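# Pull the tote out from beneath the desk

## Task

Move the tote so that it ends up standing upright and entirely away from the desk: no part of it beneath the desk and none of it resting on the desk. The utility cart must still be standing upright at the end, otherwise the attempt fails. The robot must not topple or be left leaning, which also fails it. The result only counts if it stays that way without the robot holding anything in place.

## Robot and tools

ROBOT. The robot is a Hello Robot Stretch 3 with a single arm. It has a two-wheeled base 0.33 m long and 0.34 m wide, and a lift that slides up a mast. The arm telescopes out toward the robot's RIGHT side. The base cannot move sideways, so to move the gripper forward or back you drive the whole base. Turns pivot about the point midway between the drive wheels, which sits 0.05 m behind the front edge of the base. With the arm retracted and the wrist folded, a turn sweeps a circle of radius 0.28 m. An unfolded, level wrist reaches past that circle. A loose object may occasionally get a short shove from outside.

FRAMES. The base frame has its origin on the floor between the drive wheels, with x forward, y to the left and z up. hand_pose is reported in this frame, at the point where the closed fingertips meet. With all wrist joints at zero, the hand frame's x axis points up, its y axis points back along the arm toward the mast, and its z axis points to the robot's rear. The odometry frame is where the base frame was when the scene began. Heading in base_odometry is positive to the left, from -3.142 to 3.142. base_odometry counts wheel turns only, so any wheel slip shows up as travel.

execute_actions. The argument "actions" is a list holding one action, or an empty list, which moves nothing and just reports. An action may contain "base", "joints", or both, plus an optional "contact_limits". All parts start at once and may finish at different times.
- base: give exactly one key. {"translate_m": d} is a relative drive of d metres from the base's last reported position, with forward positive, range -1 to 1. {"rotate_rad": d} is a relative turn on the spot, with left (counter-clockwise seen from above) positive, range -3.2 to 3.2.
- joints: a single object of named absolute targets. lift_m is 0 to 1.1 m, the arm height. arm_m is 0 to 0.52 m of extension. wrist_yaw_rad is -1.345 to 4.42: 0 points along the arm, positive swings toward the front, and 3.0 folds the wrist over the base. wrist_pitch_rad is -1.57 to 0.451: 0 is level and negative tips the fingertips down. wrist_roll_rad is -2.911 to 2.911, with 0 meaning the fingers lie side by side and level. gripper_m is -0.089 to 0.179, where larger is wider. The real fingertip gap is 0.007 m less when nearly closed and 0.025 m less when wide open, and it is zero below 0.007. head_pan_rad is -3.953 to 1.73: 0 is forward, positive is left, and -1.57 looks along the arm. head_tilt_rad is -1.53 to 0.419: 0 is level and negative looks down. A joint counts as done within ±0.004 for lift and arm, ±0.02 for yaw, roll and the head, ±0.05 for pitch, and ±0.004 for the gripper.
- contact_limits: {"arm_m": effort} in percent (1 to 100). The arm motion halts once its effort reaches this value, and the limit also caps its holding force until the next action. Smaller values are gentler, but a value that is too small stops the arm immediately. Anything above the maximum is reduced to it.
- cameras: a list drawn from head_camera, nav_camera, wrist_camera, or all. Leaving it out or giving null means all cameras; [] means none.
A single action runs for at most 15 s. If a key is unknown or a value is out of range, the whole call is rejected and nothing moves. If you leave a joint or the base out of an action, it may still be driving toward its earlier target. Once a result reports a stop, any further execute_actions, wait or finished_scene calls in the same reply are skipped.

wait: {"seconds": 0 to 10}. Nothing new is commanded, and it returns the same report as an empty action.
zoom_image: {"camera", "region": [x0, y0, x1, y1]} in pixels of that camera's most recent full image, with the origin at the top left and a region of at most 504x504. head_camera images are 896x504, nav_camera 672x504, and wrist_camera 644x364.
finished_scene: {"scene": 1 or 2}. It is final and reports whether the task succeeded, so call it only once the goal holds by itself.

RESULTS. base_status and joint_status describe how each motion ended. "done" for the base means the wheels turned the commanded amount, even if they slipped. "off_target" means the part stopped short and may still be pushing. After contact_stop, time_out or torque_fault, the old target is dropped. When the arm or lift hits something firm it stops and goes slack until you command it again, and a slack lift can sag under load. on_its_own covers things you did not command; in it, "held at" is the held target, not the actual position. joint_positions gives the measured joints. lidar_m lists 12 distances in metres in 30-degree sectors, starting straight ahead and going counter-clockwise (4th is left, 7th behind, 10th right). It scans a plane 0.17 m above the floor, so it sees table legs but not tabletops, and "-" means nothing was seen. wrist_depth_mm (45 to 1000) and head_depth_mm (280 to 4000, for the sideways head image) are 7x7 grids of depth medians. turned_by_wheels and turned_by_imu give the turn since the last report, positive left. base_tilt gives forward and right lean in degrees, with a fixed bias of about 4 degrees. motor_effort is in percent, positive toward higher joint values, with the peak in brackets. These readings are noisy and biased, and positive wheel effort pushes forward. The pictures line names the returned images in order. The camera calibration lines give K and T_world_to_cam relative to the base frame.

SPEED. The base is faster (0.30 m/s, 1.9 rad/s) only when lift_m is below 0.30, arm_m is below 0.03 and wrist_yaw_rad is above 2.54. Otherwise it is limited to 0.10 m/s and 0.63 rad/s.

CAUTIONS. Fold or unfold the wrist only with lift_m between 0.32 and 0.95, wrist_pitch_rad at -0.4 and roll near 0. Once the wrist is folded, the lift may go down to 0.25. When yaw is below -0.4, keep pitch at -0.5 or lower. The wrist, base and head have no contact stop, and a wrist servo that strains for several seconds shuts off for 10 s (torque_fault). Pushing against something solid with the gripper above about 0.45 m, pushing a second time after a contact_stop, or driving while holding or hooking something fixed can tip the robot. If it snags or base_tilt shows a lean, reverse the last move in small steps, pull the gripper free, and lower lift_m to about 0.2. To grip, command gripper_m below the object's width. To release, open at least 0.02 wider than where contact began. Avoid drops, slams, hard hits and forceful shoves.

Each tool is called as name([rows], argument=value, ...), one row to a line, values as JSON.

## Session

execute_actions([
  {"joints":{"head_tilt_rad":-0.5}},
])

Scene clock: 0.87 s.
base_odometry: x=+0.000 y=+0.000 heading=+0.000 (m, m, rad; odometry frame)
turned_by_wheels: +0.000 (rad since the last result)
turned_by_imu: +0.000 (rad since the last result)
base_tilt: forward=-1.1 right=-1.5 (deg)
lidar_m: 1.87 1.65 1.35 1.67 2.04 2.27 2.38 2.11 1.61 1.91 1.65 1.65
head_depth_mm: 2014 2147 2322 2397 1860 1484 1232 / 2184 2347 2515 2524 1869 1490 1226 / 2174 2380 2663 2558 1876 1485 1233 / 1960 2114 2363 2443 1881 1497 1230 / 1751 1930 2088 2277 1883 1486 1228 / 1615 1742 1890 2041 1895 1487 1241 / 1488 1597 1717 1850 1901 1492 1223
base_status: not commanded
joint_positions: lift_m=+0.561 arm_m=-0.003 wrist_yaw_rad=+3.125 wrist_pitch_rad=-0.552 wrist_roll_rad=-0.007 gripper_m=+0.037 head_pan_rad=+0.013 head_tilt_rad=-0.493
joint_status: all done
motor_effort: left_wheel=+0(1) right_wheel=+0(0) lift_m=+21(21) arm_m=+0(0) wrist_yaw_rad=-1(0) wrist_pitch_rad=+5(5) wrist_roll_rad=+0(0) gripper_m=+0(0) head_pan_rad=+1(0) head_tilt_rad=-3(31) (%)
hand_pose: x=-0.0178 y=+0.0635 z=+0.5451 quat_wxyz=(+0.198, +0.679, +0.188, +0.681) (m; base frame)
wrist_depth_mm: - - - - - - - / - - - - - - - / - - - - - - - / - - - - - - - / 868 890 852 893 909 870 890 / 758 759 776 751 804 767 783 / 670 666 648 680 659 678 677
pictures: head_camera (sideways: a quarter turn clockwise sets it upright), nav_camera (sideways: a quarter turn counterclockwise sets it upright), wrist_camera
camera_calibration (this result's frames):
head_camera: T_world_to_cam=[[-0.505643, 0.0303087, -0.86221, 1.15186], [0.0509398, 0.998688, 0.00523264, -0.00786662], [0.861238, -0.041275, -0.506523, 0.614936], [0, 0, 0, 1]] pos_world=[0.0532219, -0.00167352, 1.30466]
nav_camera: T_world_to_cam=[[0.480856, 0.00162663, 0.876798, -1.10322], [0.00691248, -0.999974, -0.00193582, 0.0537833], [0.876772, 0.0069917, -0.480855, 0.577759], [0, 0, 0, 1]] pos_world=[0.023556, 0.0515369, 1.24522]
wrist_camera: T_world_to_cam=[[0.999048, -0.0392064, 0.0191403, 0.00568912], [-0.0102575, -0.637482, -0.770397, 0.496423], [0.042406, 0.769467, -0.637278, 0.465033], [0, 0, 0, 1]] pos_world=[-0.0203118, -0.0411432, 0.678689]
Images, in order (width x height): head_camera 896x504, nav_camera 672x504, wrist_camera 644x364.

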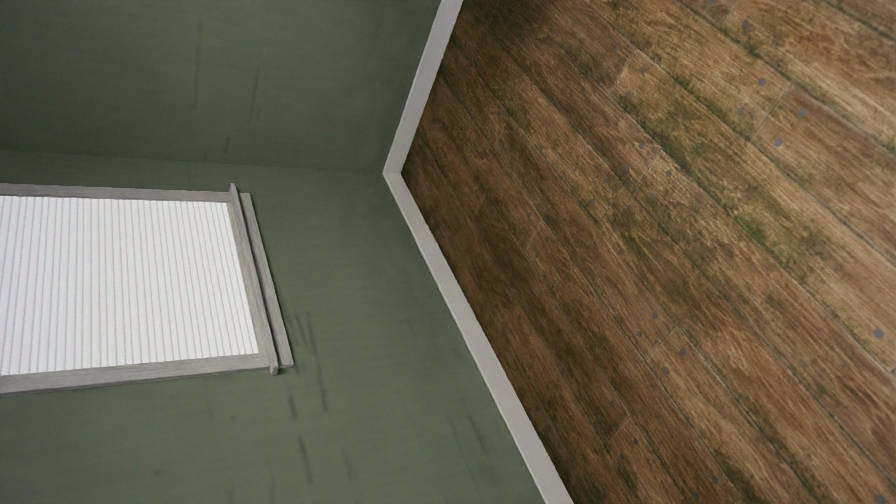

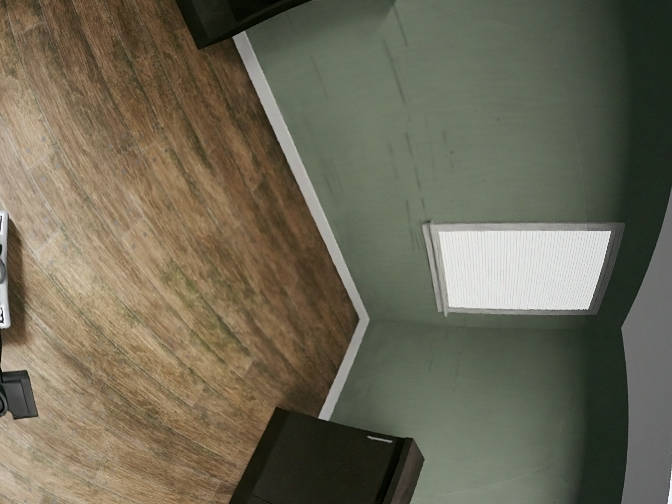

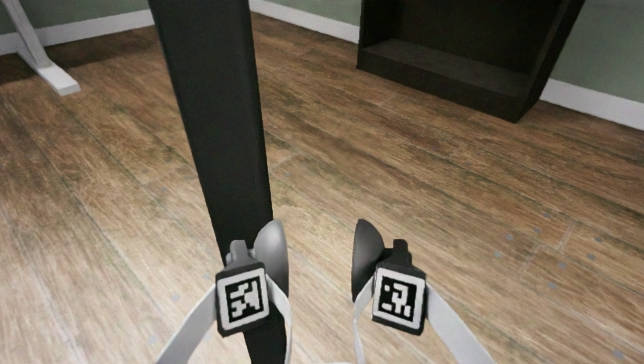

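Desk is back-left, wall normal ≈ 2.35 rad.

execute_actions([
  {"base":{"rotate_rad":2.4},"joints":{"lift_m":0.27,"wrist_pitch_rad":-0.4,"head_tilt_rad":-0.6}},
], cameras=["head_camera","nav_camera"])

Scene clock: 8.27 s.
base_odometry: x=+0.000 y=+0.000 heading=+2.400 (m, m, rad; odometry frame)
turned_by_wheels: +2.400 (rad since the last result)
turned_by_imu: +2.409 (rad since the last result)
base_tilt: forward=-1.2 right=-1.5 (deg)
lidar_m: 2.04 2.27 2.15 1.61 1.76 1.69 1.65 2.20 1.68 1.35 1.67 2.50
head_depth_mm: 1998 2240 2505 2187 1693 1384 1172 / 2024 2237 2515 2196 1706 1391 1170 / 2022 2022 2464 2171 1708 1388 1171 / 2011 2267 2499 2169 1692 1384 1174 / 2032 2269 2549 2196 1695 1393 1174 / 2003 2248 2531 2193 1691 1382 1173 / 2011 2264 2515 2184 1681 1386 1171
base_status: done
joint_positions: lift_m=+0.270 arm_m=-0.003 wrist_yaw_rad=+3.125 wrist_pitch_rad=-0.422 wrist_roll_rad=-0.007 gripper_m=+0.037 head_pan_rad=+0.013 head_tilt_rad=-0.593
joint_status: all done
motor_effort: left_wheel=-1(8) right_wheel=+2(11) lift_m=+15(18) arm_m=+0(0) wrist_yaw_rad=-1(0) wrist_pitch_rad=+10(10) wrist_roll_rad=+0(0) gripper_m=+0(0) head_pan_rad=+0(0) head_tilt_rad=-3(15) (%)
hand_pose: x=-0.0175 y=+0.0818 z=+0.2822 quat_wxyz=(+0.154, +0.690, +0.143, +0.693) (m; base frame)
wrist_depth_mm: - - - - - - - / - - - - - - - / 958 970 - 986 987 946 970 / 737 731 - 733 742 744 759 / 579 590 - 584 602 607 590 / 497 506 - 516 520 512 507 / 441 - - - 418 432 441
pictures: head_camera (sideways: a quarter turn clockwise sets it upright), nav_camera (sideways: a quarter turn counterclockwise sets it upright)
camera_calibration (this result's frames):
head_camera: T_world_to_cam=[[-0.588794, 0.0292412, -0.807754, 1.08136], [0.0511428, 0.998691, -0.00112615, 0.000410839], [0.806664, -0.0419739, -0.589519, 0.723249], [0, 0, 0, 1]] pos_world=[0.0532581, -0.00167299, 1.29984]
nav_camera: T_world_to_cam=[[0.565577, 0.00271422, 0.824691, -1.03579], [0.00675085, -0.999976, -0.00133865, 0.0530066], [0.824668, 0.00632447, -0.565582, 0.688314], [0, 0, 0, 1]] pos_world=[0.0178309, 0.0514635, 1.24358]
Images, in order (width x height): head_camera 896x504, nav_camera 672x504.

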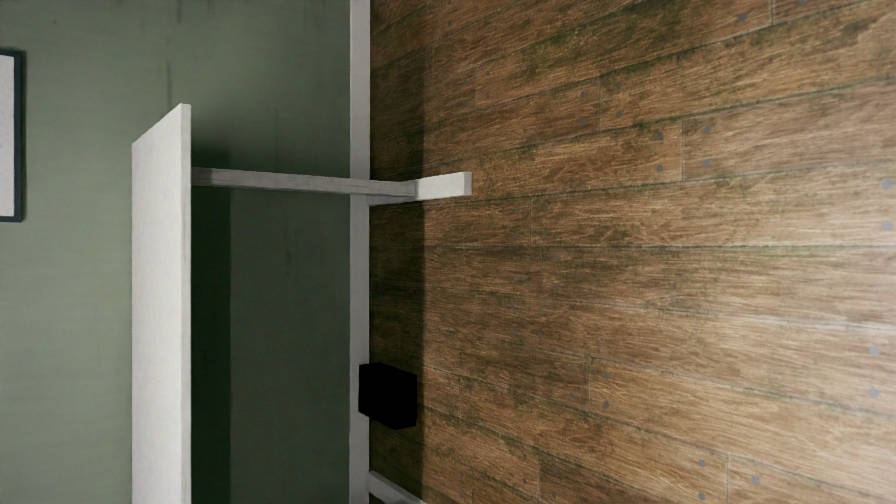

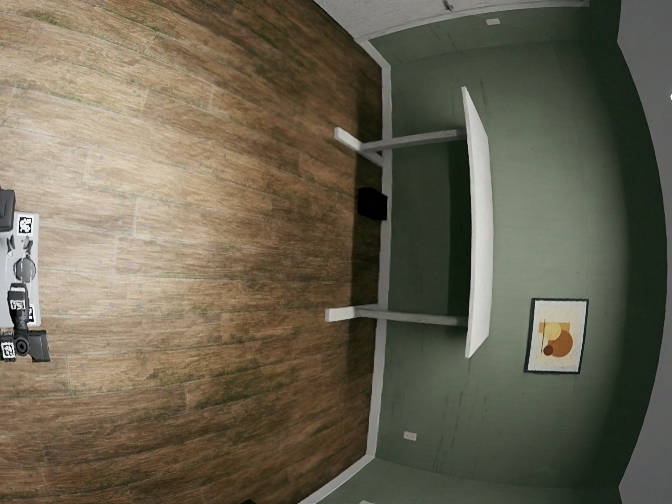

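execute_actions([
  {"base":{"rotate_rad":0.35}},
], cameras=[])

execute_actions([
  {"base":{"translate_m":1.0}},
], cameras=[])

execute_actions([
  {"base":{"translate_m":0.52}},
], cameras=[])

execute_actions([
  {"base":{"rotate_rad":1.17},"joints":{"head_pan_rad":-1.57,"head_tilt_rad":-1.0}},
], cameras=[])

execute_actions([
  {"joints":{"lift_m":0.36,"gripper_m":0}},
], cameras=[])

execute_actions([
  {"joints":{"wrist_yaw_rad":0}},
], cameras=["wrist_camera"])

execute_actions([
  {"joints":{"wrist_pitch_rad":-1.05,"arm_m":0.51}},
])

Scene clock: 18.00 s.
base_odometry: x=+0.000 y=+0.000 heading=+2.750 (m, m, rad; odometry frame)
turned_by_wheels: +0.350 (rad since the last result)
turned_by_imu: +0.351 (rad since the last result)
base_tilt: forward=-1.2 right=-1.5 (deg)
lidar_m: 2.27 2.26 1.61 1.62 1.79 1.65 1.67 1.77 1.60 1.35 2.11 2.03
head_depth_mm: 1936 2004 2371 2197 1696 1382 1175 / 2018 2007 2488 2187 1693 1389 1175 / 2071 2305 2580 2199 1679 1385 1172 / 2159 2403 2688 2199 1698 1374 1176 / 2229 2119 2742 2172 1701 1388 1169 / 2336 2598 2882 2172 1696 1390 1170 / 2427 2720 2885 2202 1695 1381 1169
base_status: done
joint_positions: lift_m=+0.270 arm_m=-0.003 wrist_yaw_rad=+3.125 wrist_pitch_rad=-0.422 wrist_roll_rad=-0.007 gripper_m=+0.037 head_pan_rad=+0.013 head_tilt_rad=-0.593
joint_status: not commanded
motor_effort: left_wheel=-2(9) right_wheel=+3(9) lift_m=+15(15) arm_m=+0(0) wrist_yaw_rad=-1(0) wrist_pitch_rad=+10(10) wrist_roll_rad=+0(0) gripper_m=+0(0) head_pan_rad=+0(1) head_tilt_rad=-3(4) (%)
hand_pose: x=-0.0175 y=+0.0818 z=+0.2822 quat_wxyz=(+0.154, +0.690, +0.143, +0.693) (m; base frame)
wrist_depth_mm: - - - - - - - / - - - - - - - / 919 943 - 977 977 980 974 / 729 723 - 730 740 732 739 / 576 592 - 588 611 604 596 / 495 514 - 516 523 502 515 / 450 - - - 418 432 435
pictures: none
No camera images: the call's "cameras" was empty. Leave "cameras" out to get every camera's image.

Scene clock: 23.10 s.
base_odometry: x=-0.924 y=+0.382 heading=+2.750 (m, m, rad; odometry frame)
turned_by_wheels: +0.000 (rad since the last result)
turned_by_imu: +0.002 (rad since the last result)
base_tilt: forward=-1.2 right=-1.5 (deg)
lidar_m: 1.27 1.82 1.69 1.73 1.69 2.57 2.60 2.19 1.73 2.07 1.26 1.56
head_depth_mm: 1225 1283 882 1691 1694 1385 1170 / 1261 1330 882 1770 1683 1382 1169 / 1309 1387 944 1844 1645 1388 1178 / 1360 1407 1007 1928 1685 1392 1172 / 1401 1420 1012 1902 1651 1390 1169 / 1466 1592 1889 2111 1692 1383 1179 / 1528 1702 1976 2157 1708 1396 1172
base_status: done
joint_positions: lift_m=+0.270 arm_m=-0.003 wrist_yaw_rad=+3.125 wrist_pitch_rad=-0.421 wrist_roll_rad=-0.007 gripper_m=+0.037 head_pan_rad=+0.013 head_tilt_rad=-0.594
joint_status: not commanded
motor_effort: left_wheel=-2(7) right_wheel=+2(9) lift_m=+15(15) arm_m=+0(0) wrist_yaw_rad=+0(0) wrist_pitch_rad=+9(10) wrist_roll_rad=+0(0) gripper_m=+1(0) head_pan_rad=+0(0) head_tilt_rad=-3(4) (%)
hand_pose: x=-0.0175 y=+0.0819 z=+0.2823 quat_wxyz=(+0.153, +0.690, +0.143, +0.693) (m; base frame)
wrist_depth_mm: - - - - - - - / - - - - - - - / 960 971 - 949 990 975 974 / 723 711 - 738 724 734 731 / 598 586 - 593 600 598 609 / 501 514 - 518 511 508 511 / 440 - - - 416 430 435
pictures: none
No camera images: the call's "cameras" was empty. Leave "cameras" out to get every camera's image.

Scene clock: 26.57 s.
base_odometry: x=-1.405 y=+0.581 heading=+2.750 (m, m, rad; odometry frame)
turned_by_wheels: +0.000 (rad since the last result)
turned_by_imu: +0.001 (rad since the last result)
base_tilt: forward=-1.2 right=-1.5 (deg)
lidar_m: 0.76 1.39 1.48 1.49 1.93 3.03 3.05 2.25 1.97 1.03 1.02 1.08
head_depth_mm: 840 927 832 590 458 406 1168 / 866 962 833 592 458 1286 1159 / 900 1003 831 594 458 1311 1179 / 933 1043 834 591 458 1384 1172 / 975 1088 833 590 474 1283 1173 / 1009 1132 836 593 490 1386 1141 / 1055 1189 1282 592 508 1374 1173
base_status: done
joint_positions: lift_m=+0.270 arm_m=-0.003 wrist_yaw_rad=+3.125 wrist_pitch_rad=-0.421 wrist_roll_rad=-0.007 gripper_m=+0.037 head_pan_rad=+0.013 head_tilt_rad=-0.594
joint_status: not commanded
motor_effort: left_wheel=-3(7) right_wheel=+2(10) lift_m=+15(14) arm_m=+0(0) wrist_yaw_rad=+0(0) wrist_pitch_rad=+10(10) wrist_roll_rad=+0(0) gripper_m=+1(0) head_pan_rad=+0(1) head_tilt_rad=-3(3) (%)
hand_pose: x=-0.0175 y=+0.0819 z=+0.2823 quat_wxyz=(+0.153, +0.690, +0.143, +0.693) (m; base frame)
wrist_depth_mm: - - - - - - - / - - - - - - - / 911 964 - 985 992 968 994 / 721 737 - 746 737 757 754 / 594 593 - 594 600 604 604 / 483 516 - 509 517 505 504 / 440 - - - 418 437 433
pictures: none
No camera images: the call's "cameras" was empty. Leave "cameras" out to get every camera's image.

Scene clock: 28.70 s.
base_odometry: x=-1.405 y=+0.581 heading=-2.364 (m, m, rad; odometry frame)
turned_by_wheels: +1.170 (rad since the last result)
turned_by_imu: +1.171 (rad since the last result)
base_tilt: forward=-1.2 right=-1.5 (deg)
lidar_m: 1.48 1.56 1.90 3.02 3.15 2.25 1.97 1.02 1.12 1.08 0.75 1.53
head_depth_mm: 640 526 447 1514 1324 1185 1081 / 635 523 444 1482 1329 1191 1106 / 632 522 443 1483 1316 1226 - / 632 521 443 1460 1316 1211 - / 630 519 441 1449 1314 1173 1070 / 626 517 440 1449 1311 1178 1065 / 622 515 439 1272 1286 1175 1066
base_status: done
joint_positions: lift_m=+0.270 arm_m=-0.003 wrist_yaw_rad=+3.125 wrist_pitch_rad=-0.421 wrist_roll_rad=-0.007 gripper_m=+0.037 head_pan_rad=-1.563 head_tilt_rad=-0.988
joint_status: all done
motor_effort: left_wheel=-2(9) right_wheel=+2(11) lift_m=+15(15) arm_m=+0(0) wrist_yaw_rad=-1(0) wrist_pitch_rad=+9(10) wrist_roll_rad=+0(0) gripper_m=+0(0) head_pan_rad=-5(52) head_tilt_rad=-6(30) (%)
hand_pose: x=-0.0175 y=+0.0819 z=+0.2823 quat_wxyz=(+0.153, +0.690, +0.143, +0.693) (m; base frame)
wrist_depth_mm: - - - - - - - / - - - - - - - / 929 930 - 968 957 989 970 / 711 736 - 745 740 736 740 / 587 592 - 588 609 601 604 / 498 507 - 519 520 507 502 / 442 - - - 416 441 436
pictures: none
No camera images: the call's "cameras" was empty. Leave "cameras" out to get every camera's image.

Scene clock: 30.37 s.
base_odometry: x=-1.405 y=+0.581 heading=-2.364 (m, m, rad; odometry frame)
turned_by_wheels: +0.000 (rad since the last result)
turned_by_imu: +0.000 (rad since the last result)
base_tilt: forward=-1.1 right=-1.5 (deg)
lidar_m: 1.48 1.56 1.89 3.03 3.13 2.25 1.96 1.02 1.12 1.08 0.75 1.54
head_depth_mm: 640 526 446 1501 1316 1189 1092 / 636 523 445 1491 1330 1189 1103 / 634 521 444 1483 1321 1215 - / 629 520 443 1456 1318 1213 - / 629 520 442 1453 1307 1182 1070 / 626 517 440 1457 1311 1170 1070 / 625 516 439 1283 1289 1175 1067
base_status: not commanded
joint_positions: lift_m=+0.360 arm_m=-0.003 wrist_yaw_rad=+3.125 wrist_pitch_rad=-0.421 wrist_roll_rad=-0.007 gripper_m=+0.000 head_pan_rad=-1.563 head_tilt_rad=-0.988
joint_status: all done
motor_effort: left_wheel=-3(3) right_wheel=+2(2) lift_m=+26(27) arm_m=+0(0) wrist_yaw_rad=+0(1) wrist_pitch_rad=+9(10) wrist_roll_rad=+0(0) gripper_m=-2(90) head_pan_rad=-4(4) head_tilt_rad=-6(6) (%)
hand_pose: x=-0.0175 y=+0.0819 z=+0.3717 quat_wxyz=(+0.153, +0.690, +0.143, +0.693) (m; base frame)
wrist_depth_mm: - - - - - - - / - - - - - - - / - - - - - - - / 907 885 - 918 895 924 908 / 709 720 729 772 716 725 743 / 605 606 614 - 605 614 617 / 520 527 - 538 533 527 534
pictures: none
No camera images: the call's "cameras" was empty. Leave "cameras" out to get every camera's image.

Scene clock: 32.93 s.
base_odometry: x=-1.405 y=+0.581 heading=-2.364 (m, m, rad; odometry frame)
turned_by_wheels: +0.000 (rad since the last result)
turned_by_imu: +0.001 (rad since the last result)
base_tilt: forward=-1.2 right=-1.5 (deg)
lidar_m: 1.48 1.56 1.89 3.04 3.14 2.25 1.96 1.03 1.12 1.09 0.76 1.54
head_depth_mm: 639 526 447 1504 1320 1182 1086 / 637 524 445 1492 1325 1185 1104 / 633 522 444 1487 1312 1214 - / 633 520 442 1447 1343 - - / 630 519 441 1456 1316 1178 1073 / 625 517 440 1440 1310 1177 1064 / 625 514 439 1279 1287 1171 1064
base_status: not commanded
joint_positions: lift_m=+0.360 arm_m=-0.003 wrist_yaw_rad=+0.001 wrist_pitch_rad=-0.421 wrist_roll_rad=-0.007 gripper_m=+0.000 head_pan_rad=-1.563 head_tilt_rad=-0.988
joint_status: all done
motor_effort: left_wheel=-2(3) right_wheel=+2(2) lift_m=+26(26) arm_m=+0(0) wrist_yaw_rad=-2(0) wrist_pitch_rad=+9(9) wrist_roll_rad=+0(0) gripper_m=-2(2) head_pan_rad=-4(5) head_tilt_rad=-6(6) (%)
hand_pose: x=-0.0212 y=-0.3662 z=+0.3717 quat_wxyz=(+0.694, +0.149, -0.689, -0.147) (m; base frame)
wrist_depth_mm: 738 740 739 758 776 771 763 / 797 814 785 832 835 826 844 / 888 866 898 894 899 903 907 / 553 866 881 830 914 920 895 / 553 678 731 760 731 740 736 / 553 607 600 - 611 611 624 / 503 516 516 526 521 519 535
pictures: wrist_camera
camera_calibration (this result's frames):
wrist_camera: T_world_to_cam=[[-0.999597, 0.0234567, 0.0160166, -0.0227319], [-0.00110284, 0.531421, -0.847107, 0.545613], [-0.0283819, -0.846783, -0.531181, 0.0524835], [0, 0, 0, 1]] pos_world=[-0.0206315, -0.244975, 0.490435]
Images, in order (width x height): wrist_camera 644x364.

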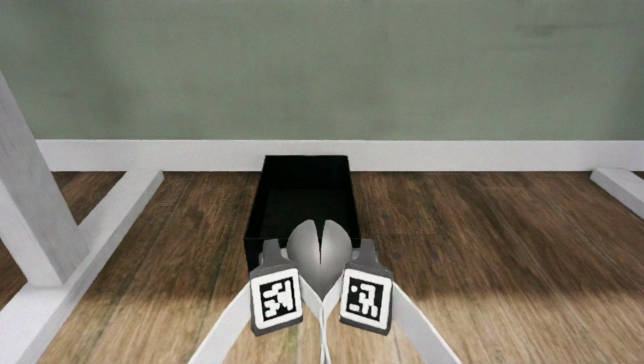

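Scene clock: 37.87 s.
base_odometry: x=-1.405 y=+0.581 heading=-2.364 (m, m, rad; odometry frame)
turned_by_wheels: +0.000 (rad since the last result)
turned_by_imu: +0.001 (rad since the last result)
base_tilt: forward=-1.2 right=-1.5 (deg)
lidar_m: 1.48 1.56 1.90 3.03 3.14 2.25 1.97 1.03 1.12 1.09 0.76 1.54
head_depth_mm: 638 525 446 1504 1323 1188 1093 / 637 523 445 1497 1322 1195 1103 / 635 521 443 1485 1328 1199 - / 630 520 442 1456 1327 1199 - / 628 519 441 1458 1308 1183 1064 / 626 516 440 1456 1311 1175 1069 / 623 516 438 1279 1287 1183 1069
base_status: not commanded
joint_positions: lift_m=+0.360 arm_m=+0.510 wrist_yaw_rad=+0.000 wrist_pitch_rad=-1.052 wrist_roll_rad=-0.007 gripper_m=+0.000 head_pan_rad=-1.563 head_tilt_rad=-0.988
joint_status: all done
motor_effort: left_wheel=-3(3) right_wheel=+2(2) lift_m=+26(26) arm_m=+4(5) wrist_yaw_rad=+0(2) wrist_pitch_rad=+1(11) wrist_roll_rad=+0(0) gripper_m=-2(2) head_pan_rad=-4(5) head_tilt_rad=-6(5) (%)
hand_pose: x=-0.0216 y=-0.7608 z=+0.2639 quat_wxyz=(+0.614, +0.356, -0.609, -0.354) (m; base frame)
wrist_depth_mm: 429 432 434 436 444 449 446 / 492 498 496 483 493 514 516 / 460 483 458 472 472 497 494 / 446 453 445 453 461 465 472 / 425 424 420 440 425 436 436 / 395 402 387 - 404 407 411 / 380 383 375 383 383 392 396
pictures: head_camera (sideways: a quarter turn clockwise sets it upright), nav_camera (sideways: a quarter turn counterclockwise sets it upright), wrist_camera
camera_calibration (this result's frames):
head_camera: T_world_to_cam=[[0.0301451, 0.85414, -0.519169, 0.701533], [0.998378, -0.0508242, -0.0256463, 0.0265482], [-0.0482919, -0.517554, -0.854287, 1.07279], [0, 0, 0, 1]] pos_world=[0.00415397, -0.0426323, 1.28136]
nav_camera: T_world_to_cam=[[0.00199148, -0.839357, 0.543577, -0.666017], [-0.999998, -0.0016583, 0.00110301, 0.055969], [-0.0000244048, -0.543578, -0.839359, 1.04941], [0, 0, 0, 1]] pos_world=[0.0573209, 0.0115007, 1.2428]
wrist_camera: T_world_to_cam=[[-0.999549, 0.0114027, 0.0277741, -0.0244588], [0.00031205, 0.928968, -0.370159, 0.840627], [-0.0300221, -0.369984, -0.928553, 0.128602], [0, 0, 0, 1]] pos_world=[-0.0208492, -0.733056, 0.431259]
Images, in order (width x height): head_camera 896x504, nav_camera 672x504, wrist_camera 644x364.

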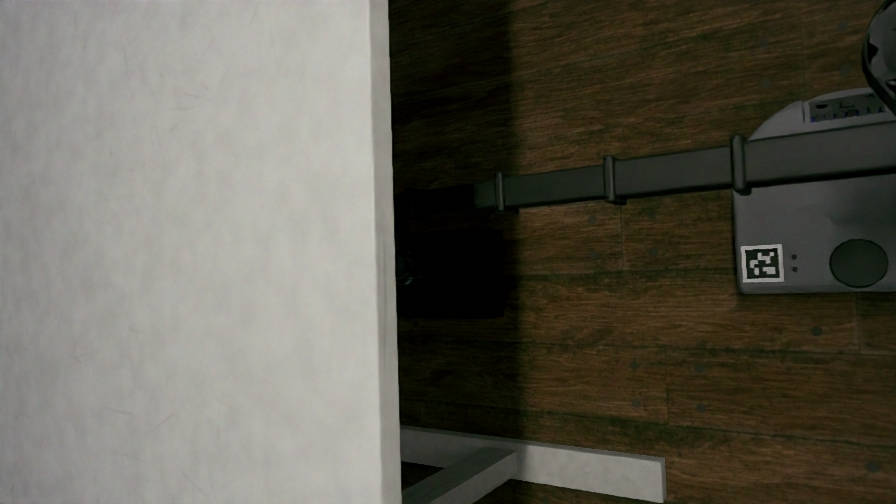

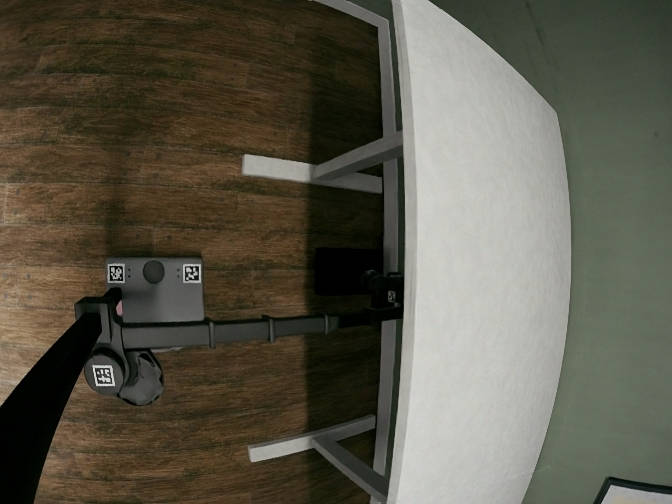

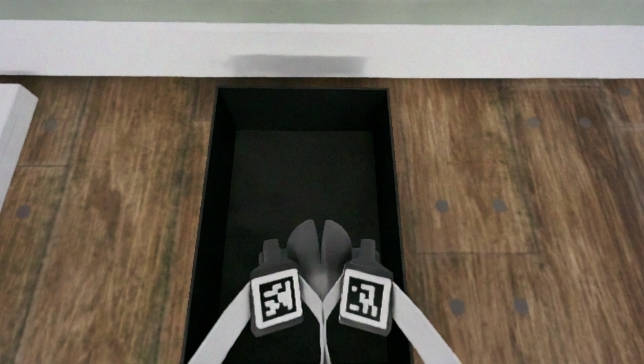

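execute_actions([
  {"joints":{"lift_m":0.16}},
], cameras=[])

execute_actions([
  {"joints":{"arm_m":0.12}},
], cameras=["nav_camera"])

execute_actions([
  {"base":{"rotate_rad":-1.5},"joints":{"arm_m":0.17,"head_pan_rad":-1.0}},
], cameras=["nav_camera"])

execute_actions([
  {"base":{"translate_m":-0.3}},
], cameras=[])

execute_actions([
  {"joints":{"lift_m":0.33}},
], cameras=["nav_camera"])

Scene clock: 46.50 s.
base_odometry: x=-1.405 y=+0.581 heading=-2.364 (m, m, rad; odometry frame)
turned_by_wheels: +0.000 (rad since the last result)
turned_by_imu: +0.001 (rad since the last result)
base_tilt: forward=-1.2 right=-1.4 (deg)
lidar_m: 1.48 1.56 1.89 3.03 3.14 2.25 1.97 1.03 1.12 1.09 0.76 1.54
head_depth_mm: 639 525 446 1488 1325 1190 1080 / 636 523 445 1486 1324 1185 1106 / 634 521 444 1482 1318 1196 - / 629 519 443 1339 1308 1193 - / 629 518 441 1443 1306 1176 1069 / 625 516 439 1440 1306 1172 1070 / 622 514 439 1280 1292 1166 1062
base_status: not commanded
joint_positions: lift_m=+0.160 arm_m=+0.510 wrist_yaw_rad=+0.000 wrist_pitch_rad=-1.052 wrist_roll_rad=-0.007 gripper_m=+0.000 head_pan_rad=-1.563 head_tilt_rad=-0.988
joint_status: all done
motor_effort: left_wheel=-3(2) right_wheel=+2(2) lift_m=+15(25) arm_m=+4(4) wrist_yaw_rad=+0(0) wrist_pitch_rad=+1(1) wrist_roll_rad=+0(0) gripper_m=-2(2) head_pan_rad=-4(5) head_tilt_rad=-6(6) (%)
hand_pose: x=-0.0216 y=-0.7608 z=+0.0645 quat_wxyz=(+0.614, +0.356, -0.609, -0.354) (m; base frame)
wrist_depth_mm: 288 212 284 288 285 296 300 / 265 211 270 272 269 276 282 / 155 211 254 255 252 187 265 / 154 212 238 239 238 172 248 / 151 214 225 230 227 161 232 / 150 209 214 - 216 149 221 / 151 198 202 203 203 148 211
pictures: none
No camera images: the call's "cameras" was empty. Leave "cameras" out to get every camera's image.

Scene clock: 50.57 s.
base_odometry: x=-1.405 y=+0.581 heading=-2.364 (m, m, rad; odometry frame)
turned_by_wheels: +0.000 (rad since the last result)
turned_by_imu: +0.001 (rad since the last result)
base_tilt: forward=-1.2 right=-1.5 (deg)
lidar_m: 1.48 1.56 1.89 3.03 3.13 2.25 1.97 1.03 1.12 1.09 0.76 1.53
head_depth_mm: 638 526 446 1489 1323 1191 1075 / 636 525 445 1497 1324 1183 1100 / 635 522 445 1485 1320 1203 - / 633 520 442 1458 1316 1184 - / 627 518 441 1461 1309 1175 1073 / 626 516 441 1452 1310 1177 1068 / 623 514 438 1273 1285 1167 1062
base_status: not commanded
joint_positions: lift_m=+0.160 arm_m=+0.120 wrist_yaw_rad=+0.000 wrist_pitch_rad=-1.048 wrist_roll_rad=-0.007 gripper_m=+0.000 head_pan_rad=-1.563 head_tilt_rad=-0.988
joint_status: all done
motor_effort: left_wheel=-2(3) right_wheel=+2(2) lift_m=+15(15) arm_m=-4(5) wrist_yaw_rad=+0(0) wrist_pitch_rad=-1(4) wrist_roll_rad=+0(0) gripper_m=-2(1) head_pan_rad=-5(3) head_tilt_rad=-6(6) (%)
hand_pose: x=-0.0216 y=-0.3722 z=+0.0649 quat_wxyz=(+0.614, +0.355, -0.610, -0.353) (m; base frame)
wrist_depth_mm: 290 210 296 297 291 301 309 / 268 212 276 276 269 277 288 / 164 211 257 257 254 188 267 / 155 211 241 242 242 171 253 / 152 213 228 232 227 159 237 / 152 209 215 - 217 148 225 / 165 203 204 206 206 170 212
pictures: nav_camera (sideways: a quarter turn counterclockwise sets it upright)
camera_calibration (this result's frames):
nav_camera: T_world_to_cam=[[0.00199161, -0.839361, 0.54357, -0.666009], [-0.999998, -0.00165842, 0.00110305, 0.0559689], [-0.0000243894, -0.543572, -0.839363, 1.04941], [0, 0, 0, 1]] pos_world=[0.0573209, 0.0115012, 1.2428]
Images, in order (width x height): nav_camera 672x504.

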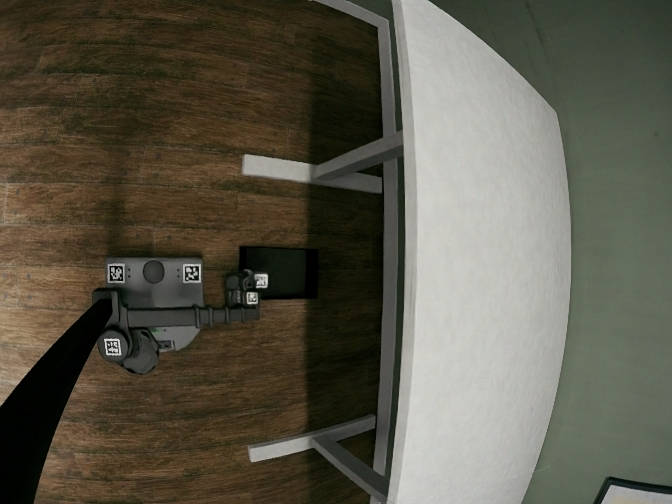

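Scene clock: 53.93 s.
base_odometry: x=-1.405 y=+0.581 heading=+2.420 (m, m, rad; odometry frame)
turned_by_wheels: -1.500 (rad since the last result)
turned_by_imu: -1.501 (rad since the last result)
base_tilt: forward=-1.2 right=-1.5 (deg)
lidar_m: 1.09 0.76 1.51 1.48 1.60 1.89 3.02 2.97 1.96 2.02 1.03 1.10
head_depth_mm: 2009 2006 1713 1497 1329 1194 1079 / 2094 1999 1700 1486 1319 1164 1089 / 653 2003 1717 1488 1312 1174 - / 629 1851 1709 1476 1294 1182 - / 627 530 1505 1484 1308 1177 1074 / 623 517 1600 1470 1305 1182 1065 / 625 515 448 1475 1304 1176 1069
base_status: done
joint_positions: lift_m=+0.160 arm_m=+0.170 wrist_yaw_rad=+0.004 wrist_pitch_rad=-1.053 wrist_roll_rad=-0.007 gripper_m=+0.000 head_pan_rad=-1.007 head_tilt_rad=-0.988
joint_status: all done
motor_effort: left_wheel=+2(9) right_wheel=-5(14) lift_m=+16(15) arm_m=+3(4) wrist_yaw_rad=-3(5) wrist_pitch_rad=+1(2) wrist_roll_rad=+0(0) gripper_m=-3(3) head_pan_rad=+5(46) head_tilt_rad=-6(6) (%)
hand_pose: x=-0.0212 y=-0.4206 z=+0.0644 quat_wxyz=(+0.614, +0.358, -0.608, -0.353) (m; base frame)
wrist_depth_mm: 290 294 294 298 299 305 308 / 269 272 276 275 279 283 284 / 254 259 258 259 262 264 265 / 205 175 164 243 246 247 251 / 224 224 223 169 213 234 235 / 212 214 215 - 219 224 224 / 205 203 204 202 180 209 212
pictures: nav_camera (sideways: a quarter turn counterclockwise sets it upright)
camera_calibration (this result's frames):
nav_camera: T_world_to_cam=[[0.444664, -0.711905, 0.543567, -0.668705], [-0.848524, -0.529156, 0.00110308, 0.0550449], [0.286847, -0.46172, -0.839365, 1.04766], [0, 0, 0, 1]] pos_world=[0.0435372, 0.036801, 1.2428]
Images, in order (width x height): nav_camera 672x504.

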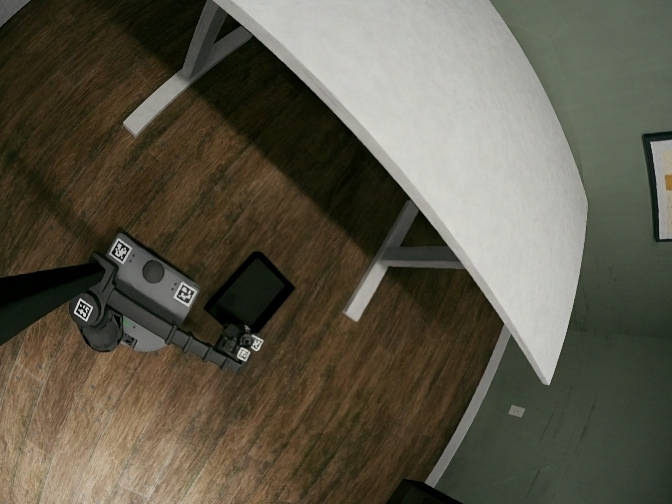

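Scene clock: 58.03 s.
base_odometry: x=-1.180 y=+0.382 heading=+2.420 (m, m, rad; odometry frame)
turned_by_wheels: +0.000 (rad since the last result)
turned_by_imu: +0.001 (rad since the last result)
base_tilt: forward=-1.2 right=-1.5 (deg)
lidar_m: 1.38 1.03 1.53 1.50 1.63 1.67 2.75 2.90 2.09 2.18 1.24 1.22
head_depth_mm: 1989 2016 1710 1485 1324 1193 1079 / 2103 2017 1710 1492 1315 1168 1093 / 2221 2011 1729 1495 1317 1163 - / 2206 2004 1695 1478 1288 1183 - / 1956 1982 1705 1482 1309 1186 1068 / 1723 1890 1616 1479 1316 1172 1069 / 685 1655 1687 1470 1302 1174 1066
base_status: done
joint_positions: lift_m=+0.160 arm_m=+0.170 wrist_yaw_rad=+0.004 wrist_pitch_rad=-1.053 wrist_roll_rad=-0.007 gripper_m=+0.000 head_pan_rad=-1.007 head_tilt_rad=-0.988
joint_status: not commanded
motor_effort: left_wheel=+3(3) right_wheel=-6(10) lift_m=+16(15) arm_m=+3(3) wrist_yaw_rad=-3(4) wrist_pitch_rad=+1(1) wrist_roll_rad=+0(0) gripper_m=-2(3) head_pan_rad=+5(5) head_tilt_rad=-6(6) (%)
hand_pose: x=-0.0212 y=-0.4206 z=+0.0644 quat_wxyz=(+0.614, +0.358, -0.608, -0.353) (m; base frame)
wrist_depth_mm: 292 291 294 301 297 305 304 / 272 274 277 278 281 286 282 / 191 173 262 259 262 265 266 / 236 234 177 244 247 249 250 / 222 225 226 173 179 234 236 / 213 213 214 - 217 221 223 / 202 203 204 203 204 211 212
pictures: none
No camera images: the call's "cameras" was empty. Leave "cameras" out to get every camera's image.

Scene clock: 60.40 s.
base_odometry: x=-1.180 y=+0.382 heading=+2.420 (m, m, rad; odometry frame)
turned_by_wheels: +0.000 (rad since the last result)
turned_by_imu: +0.000 (rad since the last result)
base_tilt: forward=-1.2 right=-1.5 (deg)
lidar_m: 1.38 1.03 1.53 1.50 1.62 1.66 2.75 2.90 2.09 1.91 1.23 1.22
head_depth_mm: 1998 2030 1722 1493 1327 1177 1075 / 2118 2002 1702 1495 1344 1172 1079 / 2204 2010 1708 1491 1324 1176 - / 2208 1986 1703 1485 1297 1180 - / 1956 1974 1703 1479 1311 1181 1066 / 1717 1887 1609 1467 1306 1174 1066 / 682 1664 1670 1467 1312 1171 1065
base_status: not commanded
joint_positions: lift_m=+0.330 arm_m=+0.170 wrist_yaw_rad=+0.001 wrist_pitch_rad=-1.056 wrist_roll_rad=-0.007 gripper_m=+0.000 head_pan_rad=-1.007 head_tilt_rad=-0.988
joint_status: all done
motor_effort: left_wheel=+2(3) right_wheel=-4(6) lift_m=+25(26) arm_m=+3(3) wrist_yaw_rad=-2(4) wrist_pitch_rad=+3(3) wrist_roll_rad=+0(0) gripper_m=-2(3) head_pan_rad=+4(4) head_tilt_rad=-6(6) (%)
hand_pose: x=-0.0215 y=-0.4200 z=+0.2335 quat_wxyz=(+0.613, +0.358, -0.608, -0.355) (m; base frame)
wrist_depth_mm: 496 508 521 522 527 521 522 / 474 474 475 484 486 489 498 / 446 438 449 451 454 460 463 / 358 417 421 427 433 434 432 / 333 386 389 404 402 408 409 / 353 372 375 - 385 382 390 / 347 355 352 360 361 370 366
pictures: nav_camera (sideways: a quarter turn counterclockwise sets it upright)
camera_calibration (this result's frames):
nav_camera: T_world_to_cam=[[0.444796, -0.711822, 0.543567, -0.668706], [-0.848426, -0.529313, 0.00110308, 0.0550443], [0.286932, -0.461667, -0.839365, 1.04766], [0, 0, 0, 1]] pos_world=[0.0435304, 0.036808, 1.2428]
Images, in order (width x height): nav_camera 672x504.

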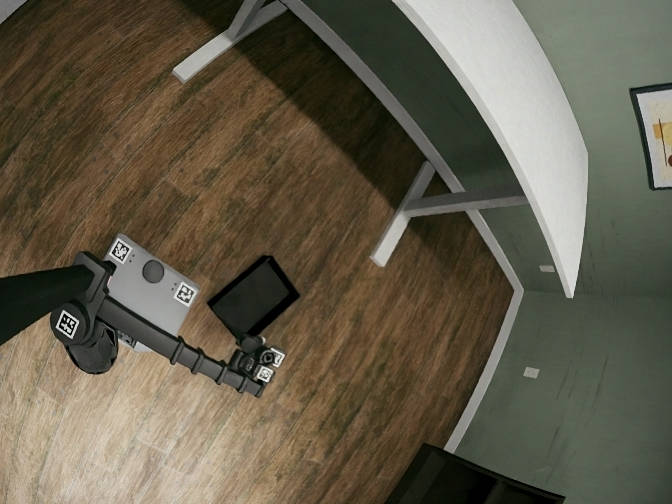

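finished_scene(scene=2)

The scene is finished: the task was done.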